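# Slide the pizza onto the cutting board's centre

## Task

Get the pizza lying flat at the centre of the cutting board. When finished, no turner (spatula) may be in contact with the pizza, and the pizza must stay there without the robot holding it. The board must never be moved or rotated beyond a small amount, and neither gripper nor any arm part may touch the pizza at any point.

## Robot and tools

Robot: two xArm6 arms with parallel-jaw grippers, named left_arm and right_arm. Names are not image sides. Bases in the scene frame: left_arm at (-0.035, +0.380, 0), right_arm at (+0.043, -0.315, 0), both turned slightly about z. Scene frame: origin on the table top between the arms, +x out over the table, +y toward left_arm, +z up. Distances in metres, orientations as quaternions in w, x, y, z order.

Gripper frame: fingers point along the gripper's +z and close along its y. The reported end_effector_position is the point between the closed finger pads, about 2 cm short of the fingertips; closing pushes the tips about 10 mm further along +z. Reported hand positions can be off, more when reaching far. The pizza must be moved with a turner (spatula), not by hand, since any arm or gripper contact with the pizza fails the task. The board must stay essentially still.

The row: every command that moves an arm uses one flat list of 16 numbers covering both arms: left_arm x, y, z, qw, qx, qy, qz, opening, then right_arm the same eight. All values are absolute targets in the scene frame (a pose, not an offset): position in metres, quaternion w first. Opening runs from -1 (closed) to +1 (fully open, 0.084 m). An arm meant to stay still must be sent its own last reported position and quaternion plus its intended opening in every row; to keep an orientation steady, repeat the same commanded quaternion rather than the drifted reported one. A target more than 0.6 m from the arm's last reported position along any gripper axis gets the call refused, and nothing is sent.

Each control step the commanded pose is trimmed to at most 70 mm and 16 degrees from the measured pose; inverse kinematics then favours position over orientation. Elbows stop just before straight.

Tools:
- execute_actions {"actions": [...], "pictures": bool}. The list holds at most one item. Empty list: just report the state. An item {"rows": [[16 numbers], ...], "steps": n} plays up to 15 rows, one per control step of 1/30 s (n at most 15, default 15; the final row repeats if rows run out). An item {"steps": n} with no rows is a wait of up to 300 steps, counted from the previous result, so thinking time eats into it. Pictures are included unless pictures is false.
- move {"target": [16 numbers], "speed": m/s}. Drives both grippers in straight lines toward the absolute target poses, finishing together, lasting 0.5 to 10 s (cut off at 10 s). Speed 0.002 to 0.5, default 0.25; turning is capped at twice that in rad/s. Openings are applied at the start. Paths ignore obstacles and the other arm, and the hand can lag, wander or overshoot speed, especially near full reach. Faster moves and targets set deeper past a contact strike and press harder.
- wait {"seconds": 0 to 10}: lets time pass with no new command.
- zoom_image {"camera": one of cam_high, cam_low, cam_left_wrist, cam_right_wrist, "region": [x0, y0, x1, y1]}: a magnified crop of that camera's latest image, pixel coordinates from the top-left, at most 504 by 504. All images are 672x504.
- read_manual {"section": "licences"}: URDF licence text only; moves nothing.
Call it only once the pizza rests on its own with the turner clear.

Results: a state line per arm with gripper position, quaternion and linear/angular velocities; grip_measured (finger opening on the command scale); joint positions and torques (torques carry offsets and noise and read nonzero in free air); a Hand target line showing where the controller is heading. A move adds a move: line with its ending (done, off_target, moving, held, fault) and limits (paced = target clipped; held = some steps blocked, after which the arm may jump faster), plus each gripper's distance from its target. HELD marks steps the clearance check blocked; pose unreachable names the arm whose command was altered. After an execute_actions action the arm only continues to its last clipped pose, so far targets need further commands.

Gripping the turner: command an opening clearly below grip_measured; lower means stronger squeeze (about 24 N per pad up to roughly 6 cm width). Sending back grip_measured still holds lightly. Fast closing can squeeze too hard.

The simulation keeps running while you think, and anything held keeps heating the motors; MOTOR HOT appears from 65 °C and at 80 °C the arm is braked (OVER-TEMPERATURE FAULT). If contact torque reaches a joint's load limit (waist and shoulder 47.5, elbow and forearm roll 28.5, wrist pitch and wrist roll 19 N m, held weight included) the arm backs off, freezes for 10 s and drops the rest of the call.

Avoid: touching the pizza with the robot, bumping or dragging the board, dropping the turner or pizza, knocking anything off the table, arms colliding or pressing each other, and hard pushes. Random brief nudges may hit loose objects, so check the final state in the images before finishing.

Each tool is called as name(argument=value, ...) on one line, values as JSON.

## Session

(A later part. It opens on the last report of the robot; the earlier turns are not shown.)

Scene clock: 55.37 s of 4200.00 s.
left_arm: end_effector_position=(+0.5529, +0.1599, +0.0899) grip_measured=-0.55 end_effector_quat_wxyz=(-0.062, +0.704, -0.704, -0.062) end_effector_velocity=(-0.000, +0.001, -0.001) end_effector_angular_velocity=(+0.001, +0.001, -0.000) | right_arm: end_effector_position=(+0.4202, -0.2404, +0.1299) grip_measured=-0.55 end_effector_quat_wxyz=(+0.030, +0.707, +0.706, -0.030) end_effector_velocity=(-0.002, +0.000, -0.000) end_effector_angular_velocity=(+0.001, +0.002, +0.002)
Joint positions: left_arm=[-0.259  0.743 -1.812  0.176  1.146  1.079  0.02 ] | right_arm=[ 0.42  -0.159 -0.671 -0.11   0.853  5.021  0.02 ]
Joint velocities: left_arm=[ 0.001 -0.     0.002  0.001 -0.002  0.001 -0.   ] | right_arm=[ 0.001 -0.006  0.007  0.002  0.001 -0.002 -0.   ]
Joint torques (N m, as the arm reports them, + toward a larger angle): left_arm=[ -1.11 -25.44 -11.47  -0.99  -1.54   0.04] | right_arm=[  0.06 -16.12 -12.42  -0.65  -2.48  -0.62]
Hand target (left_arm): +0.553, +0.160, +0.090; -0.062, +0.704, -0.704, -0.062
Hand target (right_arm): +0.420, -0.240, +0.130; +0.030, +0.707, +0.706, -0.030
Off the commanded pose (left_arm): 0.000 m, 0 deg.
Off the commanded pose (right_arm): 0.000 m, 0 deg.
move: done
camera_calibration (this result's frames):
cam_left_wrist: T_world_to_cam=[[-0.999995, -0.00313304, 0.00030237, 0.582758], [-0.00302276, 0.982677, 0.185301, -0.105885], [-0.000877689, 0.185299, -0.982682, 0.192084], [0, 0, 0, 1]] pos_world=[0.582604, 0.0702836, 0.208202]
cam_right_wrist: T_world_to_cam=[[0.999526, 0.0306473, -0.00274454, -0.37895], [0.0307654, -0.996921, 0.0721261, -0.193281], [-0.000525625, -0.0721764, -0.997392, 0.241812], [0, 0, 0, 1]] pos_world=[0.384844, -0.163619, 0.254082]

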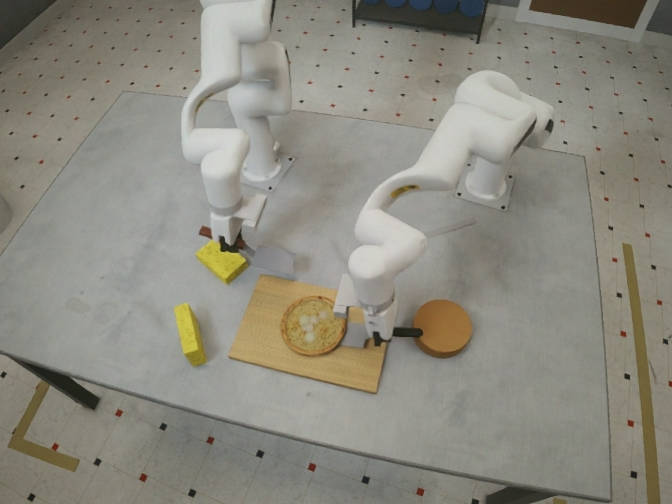

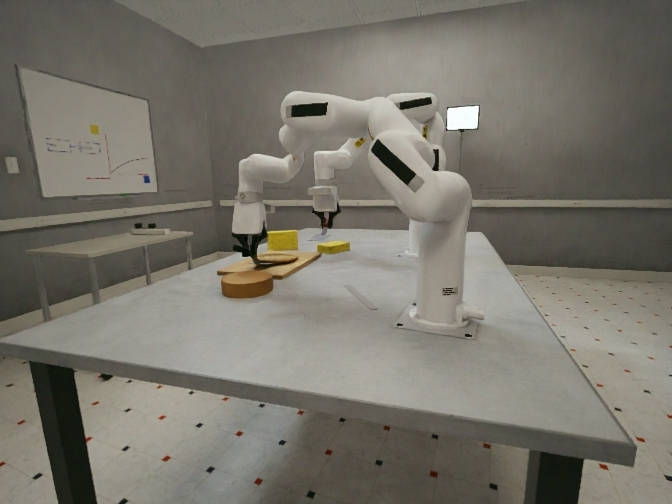

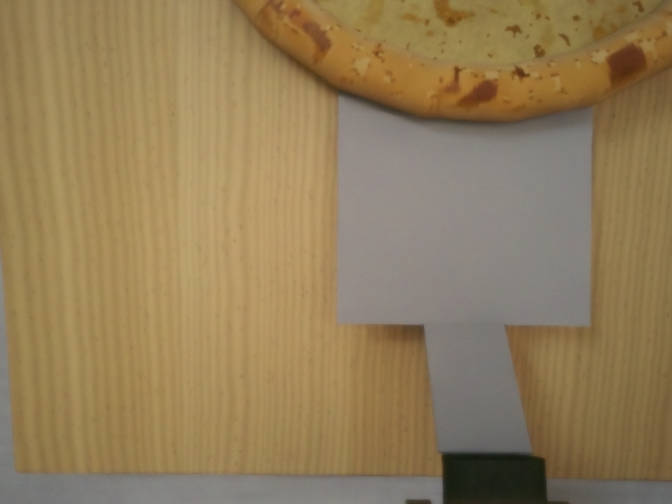

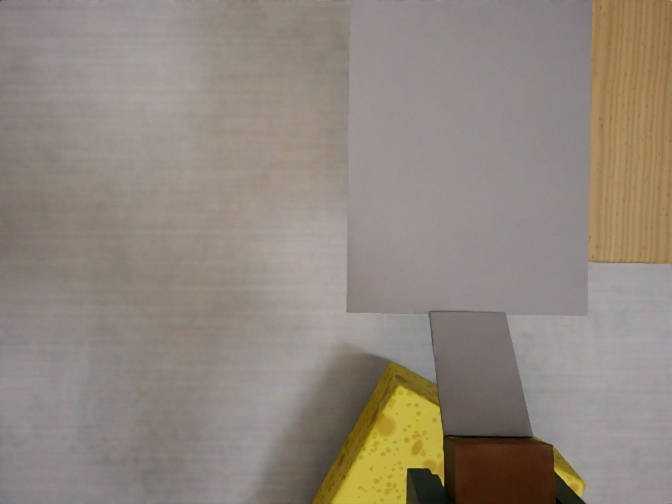

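move(target=[0.558,0.225,0.090,-0.0616,0.704,-0.704,-0.0616,-1, 0.29,-0.22,0.09,0,0.707,0.707,0,-1], speed=0.07)

move(target=[0.32,0.25,0.11,0,0.707,-0.707,0,-1, 0.29,-0.22,0.06,0,0.707,0.707,0,-1], speed=0.2)

move(target=[0.32,0.25,0.049,0,0.707,-0.707,0,-1, 0.29,-0.22,0.040,0,0.707,0.707,0,-1], speed=0.08)

move(target=[0.32,0.25,0.049,0,0.707,-0.707,0,0.3, 0.29,-0.22,0.040,0,0.707,0.707,0,0.3])

zoom_image(camera="cam_high", region=[210, 260, 420, 410])

Scene clock: 60.50 s of 4200.00 s.
left_arm: end_effector_position=(+0.5580, +0.2250, +0.0900) grip_measured=-0.55 end_effector_quat_wxyz=(-0.062, +0.704, -0.704, -0.062) end_effector_velocity=(+0.000, +0.001, +0.000) end_effector_angular_velocity=(+0.000, -0.001, -0.001) | right_arm: end_effector_position=(+0.2903, -0.2205, +0.0899) grip_measured=-0.55 end_effector_quat_wxyz=(+0.000, +0.707, +0.707, -0.000) end_effector_velocity=(-0.002, +0.000, -0.000) end_effector_angular_velocity=(+0.001, -0.002, -0.001)
Joint positions: left_arm=[-0.159  0.668 -1.685  0.189  1.078  1.163  0.02 ] | right_arm=[ 0.55  -0.55  -0.206 -0.     0.755  5.078  0.02 ]
Joint velocities: left_arm=[ 0.001 -0.002  0.002  0.001 -0.001  0.001 -0.   ] | right_arm=[ 0.004 -0.011  0.008 -0.     0.     0.004  0.   ]
Joint torques (N m, as the arm reports them, + toward a larger angle): left_arm=[ -1.58 -24.83 -11.55  -1.22  -1.63   0.02] | right_arm=[ -0.66  -6.41 -12.13  -0.42  -2.43  -0.68]
Hand target (left_arm): +0.558, +0.225, +0.090; -0.062, +0.704, -0.704, -0.062
Hand target (right_arm): +0.290, -0.220, +0.090; -0.000, +0.707, +0.707, +0.000
Off the commanded pose (left_arm): 0.000 m, 0 deg.
Off the commanded pose (right_arm): 0.001 m, 0 deg.
move: done
camera_calibration (this result's frames):
cam_left_wrist: T_world_to_cam=[[-0.999995, -0.00320962, 0.000128511, 0.588002], [-0.00312994, 0.982605, 0.18568, -0.169795], [-0.000722238, 0.185679, -0.98261, 0.179906], [0, 0, 0, 1]] pos_world=[0.587597, 0.135324, 0.208229]
cam_right_wrist: T_world_to_cam=[[0.999528, 0.0307086, -0.000268126, -0.250066], [0.0307026, -0.999445, -0.012921, -0.159438], [-0.000664764, 0.0129067, -0.999916, 0.222316], [0, 0, 0, 1]] pos_world=[0.254991, -0.15454, 0.22017]

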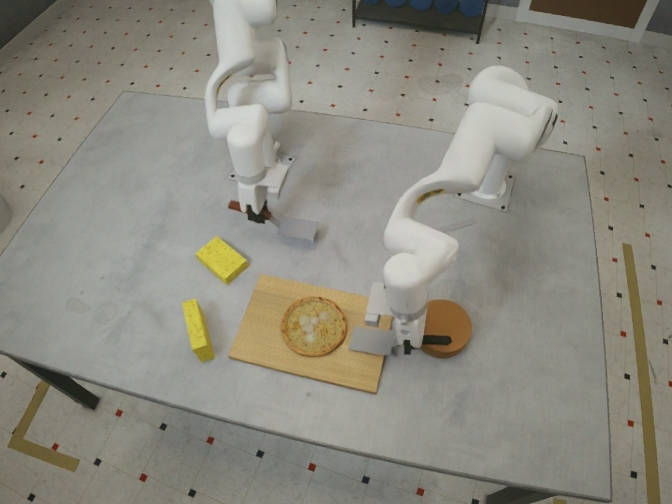

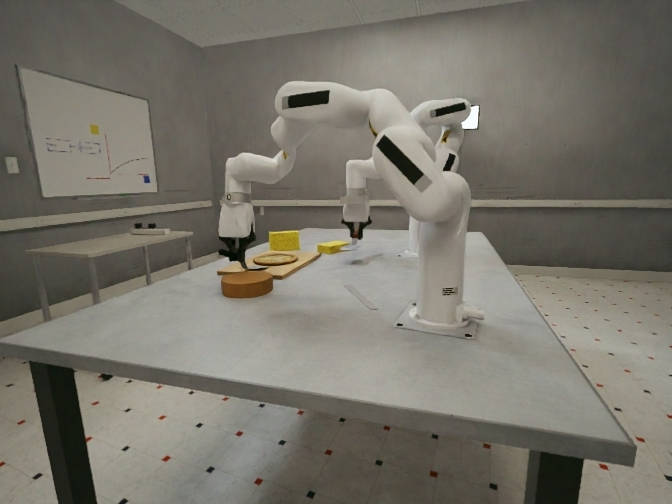

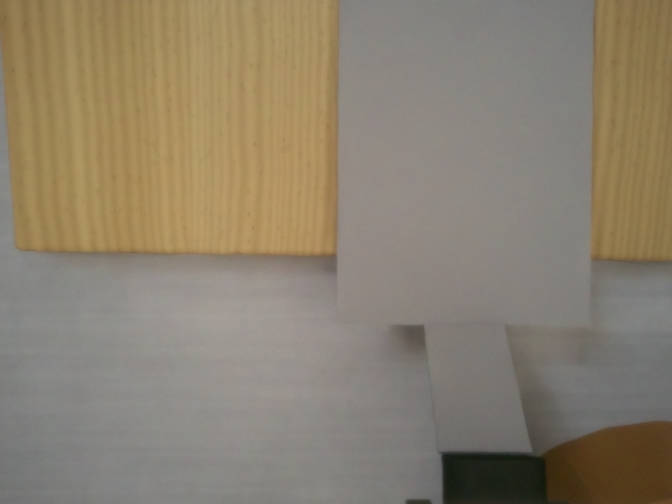

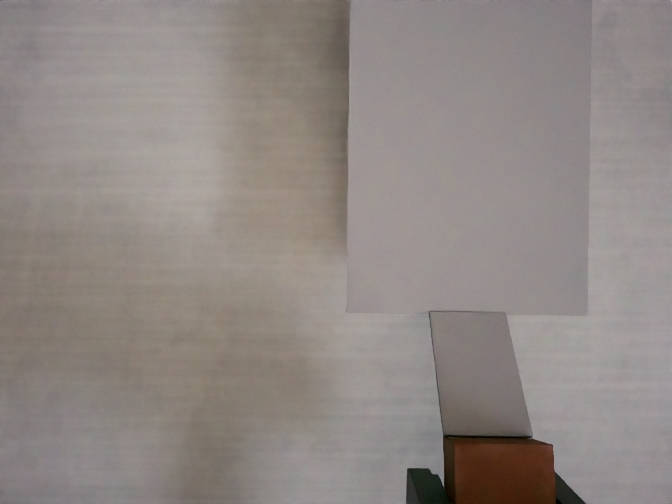

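Scene clock: 62.37 s of 4200.00 s.
left_arm: end_effector_position=(+0.3204, +0.2495, +0.1098) grip_measured=-0.55 end_effector_quat_wxyz=(-0.000, +0.707, -0.707, -0.000) end_effector_velocity=(-0.002, +0.000, +0.000) end_effector_angular_velocity=(-0.002, -0.000, +0.002) | right_arm: end_effector_position=(+0.2901, -0.2201, +0.0601) grip_measured=-0.55 end_effector_quat_wxyz=(+0.000, +0.707, +0.707, -0.000) end_effector_velocity=(+0.000, +0.000, +0.000) end_effector_angular_velocity=(+0.000, -0.001, -0.000)
Joint positions: left_arm=[-0.199 -0.147 -0.613  0.001  0.76   1.216  0.02 ] | right_arm=[ 0.552 -0.437 -0.175 -0.001  0.612  5.08   0.02 ]
Joint velocities: left_arm=[-0.    -0.009  0.008 -0.003  0.    -0.    -0.   ] | right_arm=[ 0.    -0.     0.    -0.    -0.001  0.     0.   ]
Joint torques (N m, as the arm reports them, + toward a larger angle): left_arm=[ -1.42 -12.46 -10.72  -1.35  -1.84   0.13] | right_arm=[ -0.35  -7.76 -10.89  -0.75  -2.48  -0.59]
Hand target (left_arm): +0.320, +0.249, +0.110; -0.000, +0.707, -0.707, -0.000
Hand target (right_arm): +0.290, -0.220, +0.060; +0.000, +0.707, +0.707, -0.000
Off the commanded pose (left_arm): 0.001 m, 0 deg.
Off the commanded pose (right_arm): 0.000 m, 0 deg.
move: done
camera_calibration (this result's frames):
cam_left_wrist: T_world_to_cam=[[-0.999991, -0.00409721, 0.00131431, 0.350607], [-0.00408089, 0.999917, 0.012184, -0.183192], [-0.00136412, 0.0121786, -0.999925, 0.240032], [0, 0, 0, 1]] pos_world=[0.350184, 0.18169, 0.241786]
cam_right_wrist: T_world_to_cam=[[0.999526, 0.030779, -0.000118807, -0.249862], [0.030775, -0.999446, -0.0126947, -0.159477], [-0.000509472, 0.012685, -0.999919, 0.192398], [0, 0, 0, 1]] pos_world=[0.25475, -0.154139, 0.190329]

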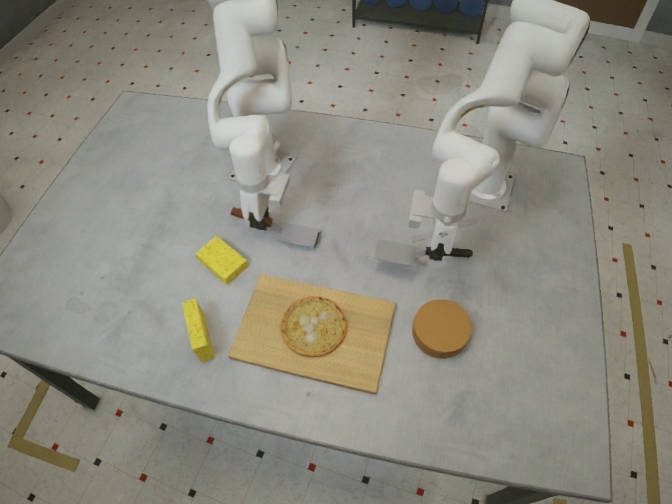

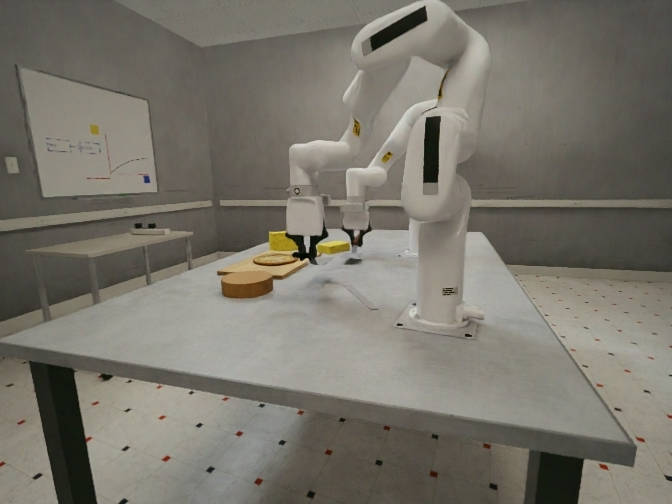

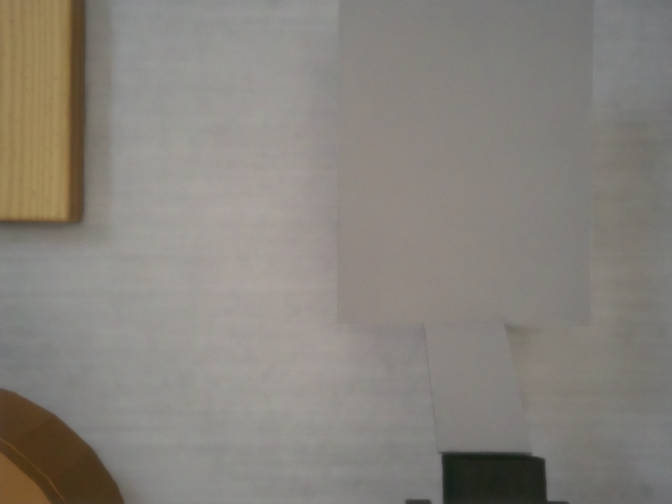

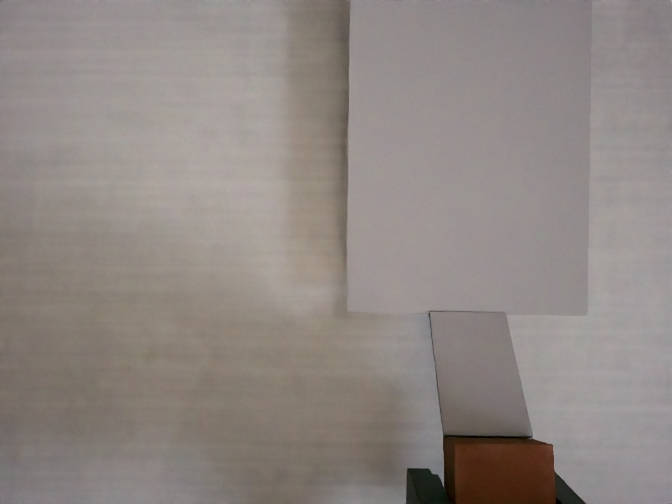

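Scene clock: 63.60 s of 4200.00 s.
left_arm: end_effector_position=(+0.3203, +0.2500, +0.0492) grip_measured=-0.55 end_effector_quat_wxyz=(-0.000, +0.707, -0.707, +0.000) end_effector_velocity=(-0.000, +0.000, -0.003) end_effector_angular_velocity=(+0.001, +0.002, -0.001) | right_arm: end_effector_position=(+0.2901, -0.2201, +0.0401) grip_measured=-0.55 end_effector_quat_wxyz=(+0.000, +0.707, +0.707, +0.000) end_effector_velocity=(-0.001, -0.000, -0.001) end_effector_angular_velocity=(-0.002, +0.004, +0.000)
Joint positions: left_arm=[-0.197  0.01  -0.565  0.001  0.555  1.218  0.02 ] | right_arm=[ 0.552 -0.348 -0.162 -0.001  0.51   5.08   0.02 ]
Joint velocities: left_arm=[ 0.     0.008  0.001  0.    -0.006  0.001  0.   ] | right_arm=[ 0.     0.004  0.    -0.    -0.     0.    -0.   ]
Joint torques (N m, as the arm reports them, + toward a larger angle): left_arm=[ -1.34 -13.6   -9.16  -1.36  -1.8    0.02] | right_arm=[-0.3  -8.8  -9.94 -0.67 -2.41 -0.61]
Hand target (left_arm): +0.320, +0.250, +0.049; -0.000, +0.707, -0.707, -0.000
Hand target (right_arm): +0.290, -0.220, +0.040; +0.000, +0.707, +0.707, -0.000
Off the commanded pose (left_arm): 0.000 m, 0 deg.
Off the commanded pose (right_arm): 0.000 m, 0 deg.
move: done
camera_calibration (this result's frames):
cam_left_wrist: T_world_to_cam=[[-0.999994, -0.00335964, 0.000548382, 0.35046], [-0.00335295, 0.999925, 0.011761, -0.183202], [-0.000587854, 0.0117591, -0.999931, 0.179324], [0, 0, 0, 1]] pos_world=[0.349949, 0.182257, 0.181274]
cam_right_wrist: T_world_to_cam=[[0.999523, 0.030886, -0.0000770747, -0.249842], [0.0308824, -0.999441, -0.0127794, -0.15973], [-0.000471734, 0.0127709, -0.999918, 0.172469], [0, 0, 0, 1]] pos_world=[0.254737, -0.154126, 0.170394]

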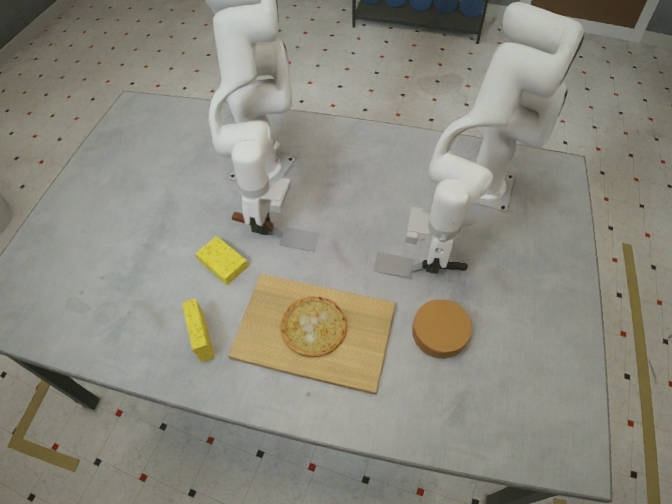

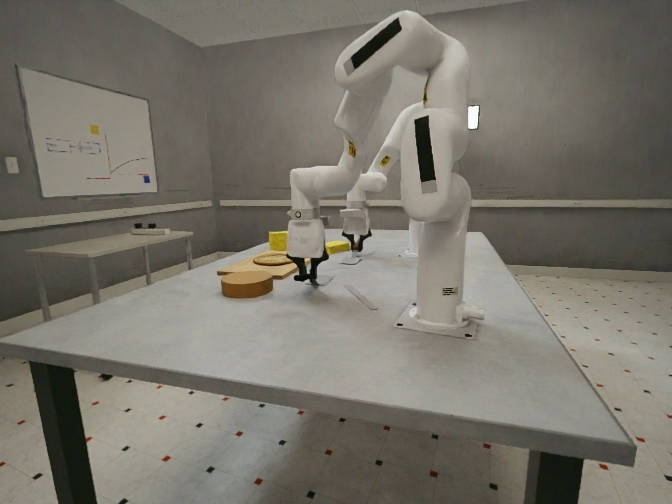

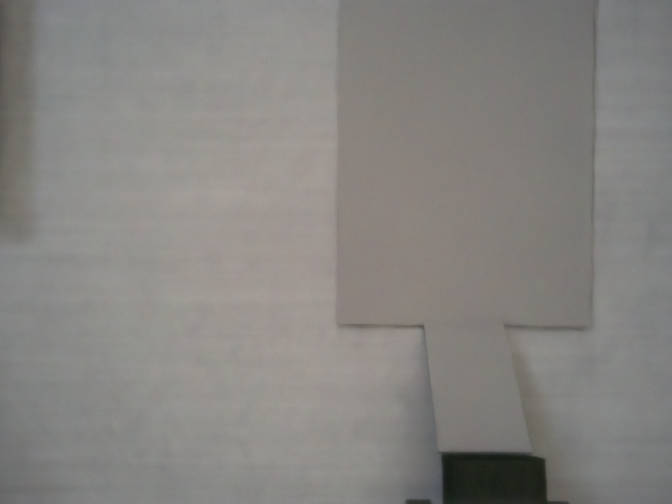

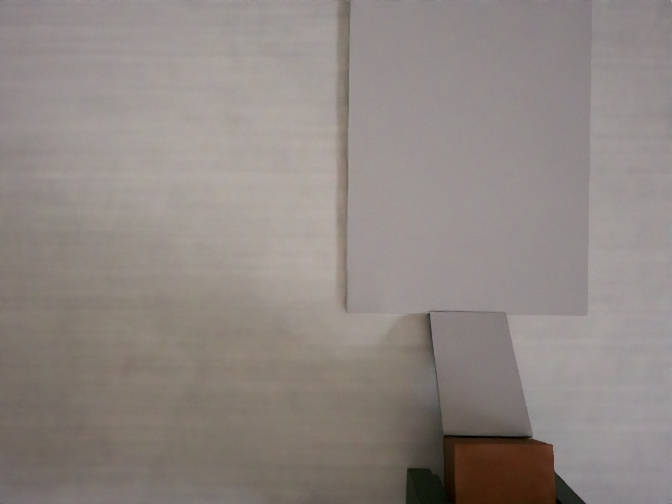

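Scene clock: 64.30 s of 4200.00 s.
left_arm: end_effector_position=(+0.3200, +0.2500, +0.0490) grip_measured=+0.29 end_effector_quat_wxyz=(-0.000, +0.707, -0.707, +0.000) end_effector_velocity=(+0.000, -0.000, +0.000) end_effector_angular_velocity=(-0.001, -0.001, -0.001) | right_arm: end_effector_position=(+0.2900, -0.2200, +0.0400) grip_measured=+0.29 end_effector_quat_wxyz=(+0.000, +0.707, +0.707, +0.000) end_effector_velocity=(-0.000, -0.000, -0.000) end_effector_angular_velocity=(+0.000, +0.000, +0.002)
Joint positions: left_arm=[-0.198  0.01  -0.565  0.     0.554  1.219  0.056] | right_arm=[ 0.552 -0.347 -0.162 -0.     0.509  5.079  0.056]
Joint velocities: left_arm=[-0.    -0.001  0.    -0.    -0.     0.001  0.   ] | right_arm=[-0.     0.     0.     0.    -0.    -0.002  0.   ]
Joint torques (N m, as the arm reports them, + toward a larger angle): left_arm=[ -1.49 -13.56  -8.99  -1.25  -1.74   0.11] | right_arm=[-0.14 -8.78 -9.74 -0.47 -2.22 -0.61]
Hand target (left_arm): +0.320, +0.250, +0.049; -0.000, +0.707, -0.707, -0.000
Hand target (right_arm): +0.290, -0.220, +0.040; +0.000, +0.707, +0.707, -0.000
Off the commanded pose (left_arm): 0.000 m, 0 deg.
Off the commanded pose (right_arm): 0.000 m, 0 deg.
move: done
camera_calibration (this result's frames):
cam_left_wrist: T_world_to_cam=[[-0.999995, -0.0031368, 0.00102308, 0.350088], [-0.00312468, 0.999927, 0.0116335, -0.183281], [-0.0010595, 0.0116303, -0.999932, 0.179306], [0, 0, 0, 1]] pos_world=[0.349703, 0.18228, 0.181067]
cam_right_wrist: T_world_to_cam=[[0.999518, 0.031038, -0.000271441, -0.249731], [0.0310319, -0.999434, -0.0129694, -0.159712], [-0.000673832, 0.0129547, -0.999916, 0.172457], [0, 0, 0, 1]] pos_world=[0.254683, -0.154105, 0.170303]

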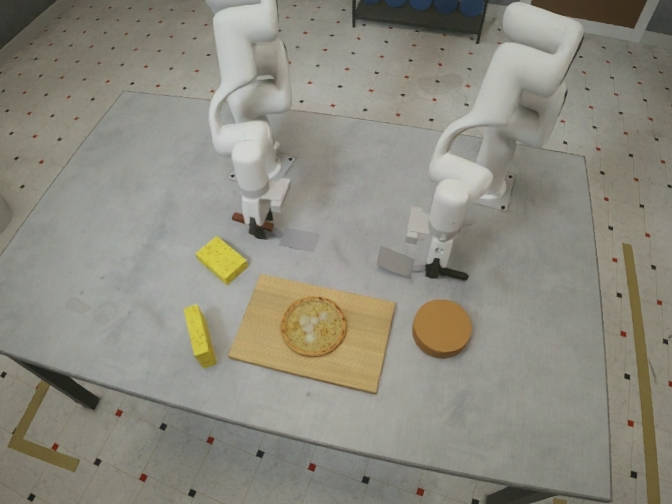

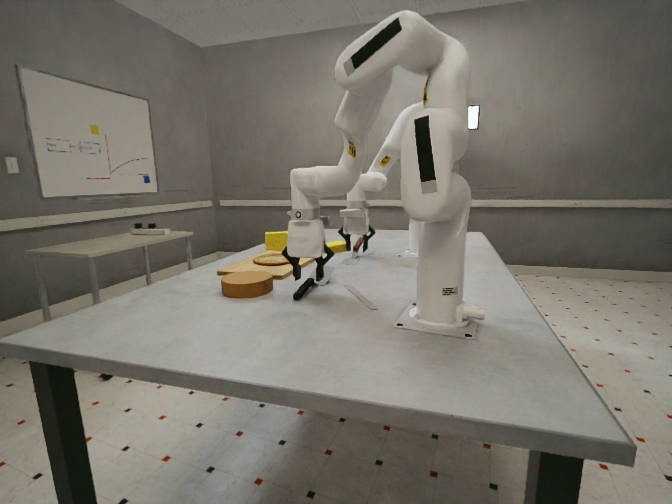

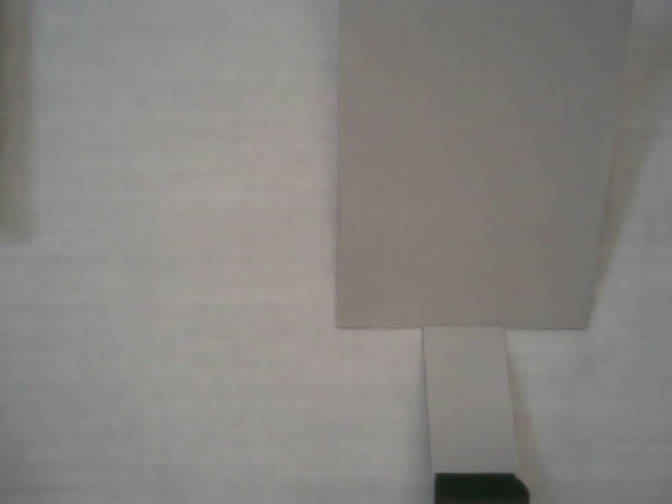

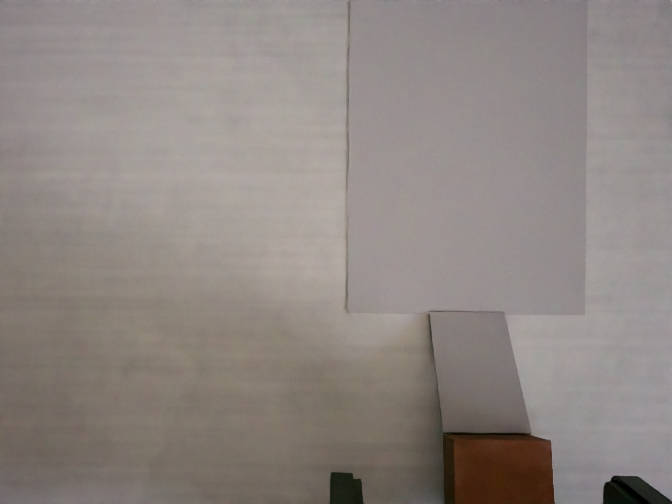

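Region (210, 260, 420, 410) of cam_high's 672x504 image, scaled by 2.400, with more detail than that image has; it fills the top 360 rows of this view, and the rest is white.

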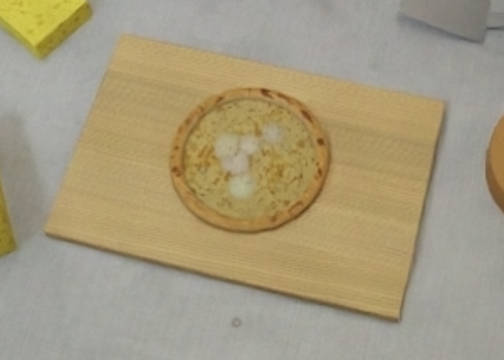

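execute_actions(actions=[])

Scene clock: 65.90 s of 4200.00 s.
left_arm: end_effector_position=(+0.3200, +0.2500, +0.0490) grip_measured=+0.29 end_effector_quat_wxyz=(-0.000, +0.707, -0.707, -0.000) end_effector_velocity=(+0.000, -0.000, +0.000) end_effector_angular_velocity=(-0.001, -0.002, +0.000) | right_arm: end_effector_position=(+0.2900, -0.2200, +0.0400) grip_measured=+0.29 end_effector_quat_wxyz=(+0.000, +0.707, +0.707, -0.000) end_effector_velocity=(-0.000, -0.000, -0.000) end_effector_angular_velocity=(-0.001, +0.001, +0.000)
Joint positions: left_arm=[-0.198  0.01  -0.565  0.     0.554  1.219  0.056] | right_arm=[ 0.552 -0.347 -0.162  0.     0.509  5.079  0.056]
Joint velocities: left_arm=[-0.    -0.001  0.     0.    -0.001 -0.001  0.   ] | right_arm=[-0.     0.     0.    -0.     0.001  0.    -0.   ]
Joint torques (N m, as the arm reports them, + toward a larger angle): left_arm=[ -1.39 -13.3   -8.95  -1.19  -1.82   0.06] | right_arm=[-0.53 -8.76 -9.89 -0.35 -2.36 -0.61]
Hand target (left_arm): +0.320, +0.250, +0.049; -0.000, +0.707, -0.707, -0.000
Hand target (right_arm): +0.290, -0.220, +0.040; +0.000, +0.707, +0.707, -0.000
Off the commanded pose (left_arm): 0.000 m, 0 deg.
Off the commanded pose (right_arm): 0.000 m, 0 deg.
Steps of this call (steps 1 to 48: nothing new was sent). Readings (end_effector_position):
1: left_arm (+0.3200, +0.2500, +0.0490) | right_arm (+0.2900, -0.2200, +0.0400)
2: left_arm (+0.3200, +0.2500, +0.0490) | right_arm (+0.2900, -0.2200, +0.0400)
4: left_arm (+0.3200, +0.2500, +0.0490) | right_arm (+0.2900, -0.2200, +0.0400)
8: left_arm (+0.3200, +0.2500, +0.0490) | right_arm (+0.2900, -0.2200, +0.0400)
48: the state above
camera_calibration (this result's frames):
cam_left_wrist: T_world_to_cam=[[-0.999995, -0.00312954, 0.00105524, 0.350069], [-0.00311705, 0.999927, 0.011635, -0.183286], [-0.00109158, 0.0116316, -0.999932, 0.179303], [0, 0, 0, 1]] pos_world=[0.349692, 0.182282, 0.181054]
cam_right_wrist: T_world_to_cam=[[0.999518, 0.0310429, -0.000289939, -0.249723], [0.0310366, -0.999434, -0.0129718, -0.159713], [-0.000692457, 0.0129565, -0.999916, 0.172456], [0, 0, 0, 1]] pos_world=[0.254679, -0.154105, 0.170297]

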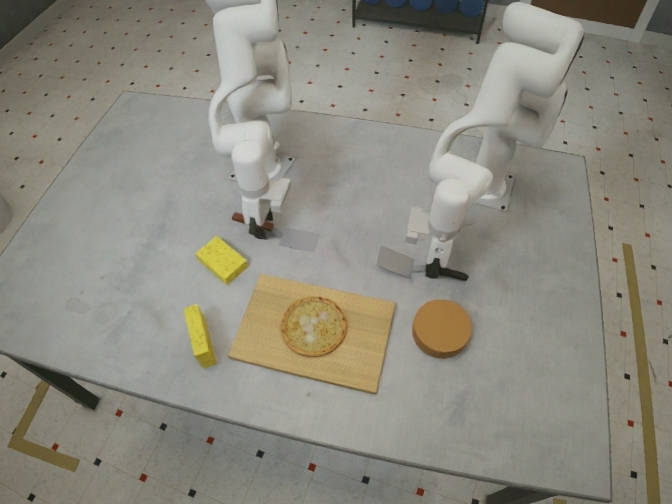

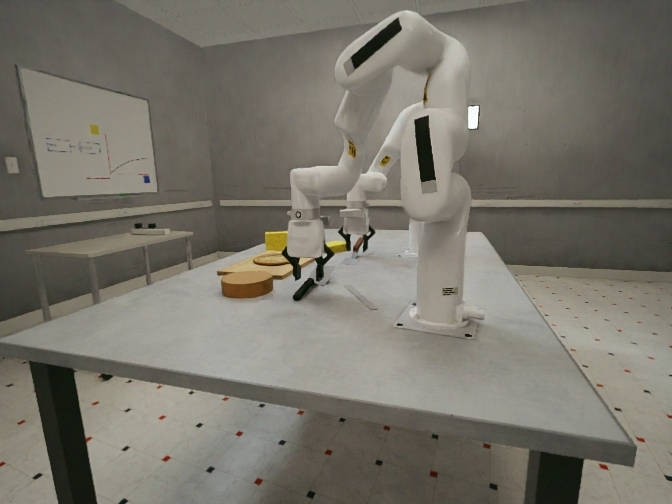

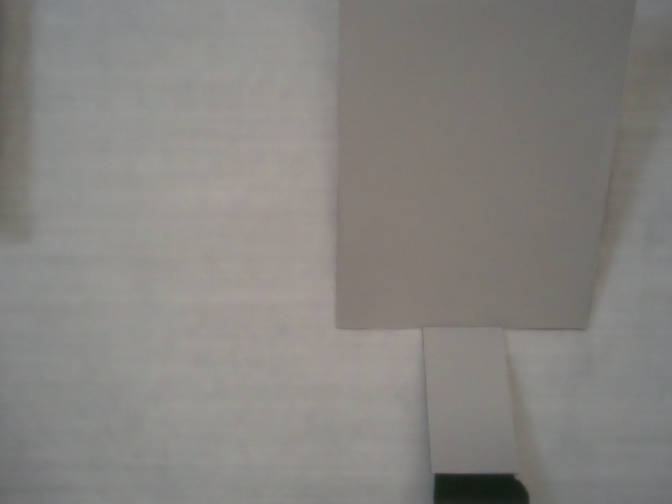

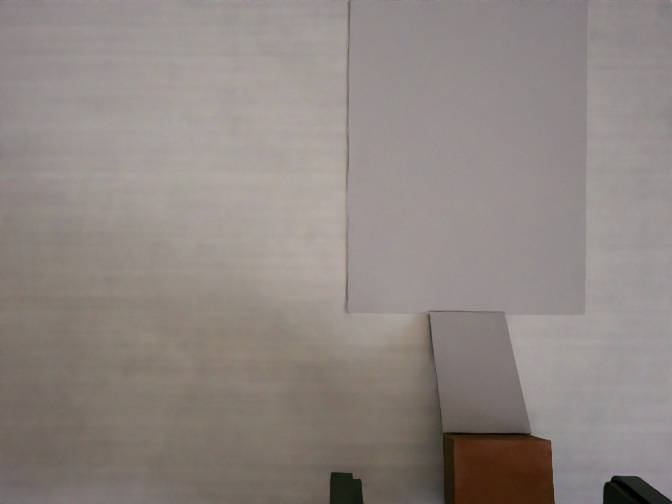

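finished_scene(scene=2)

The scene is finished: the task was done.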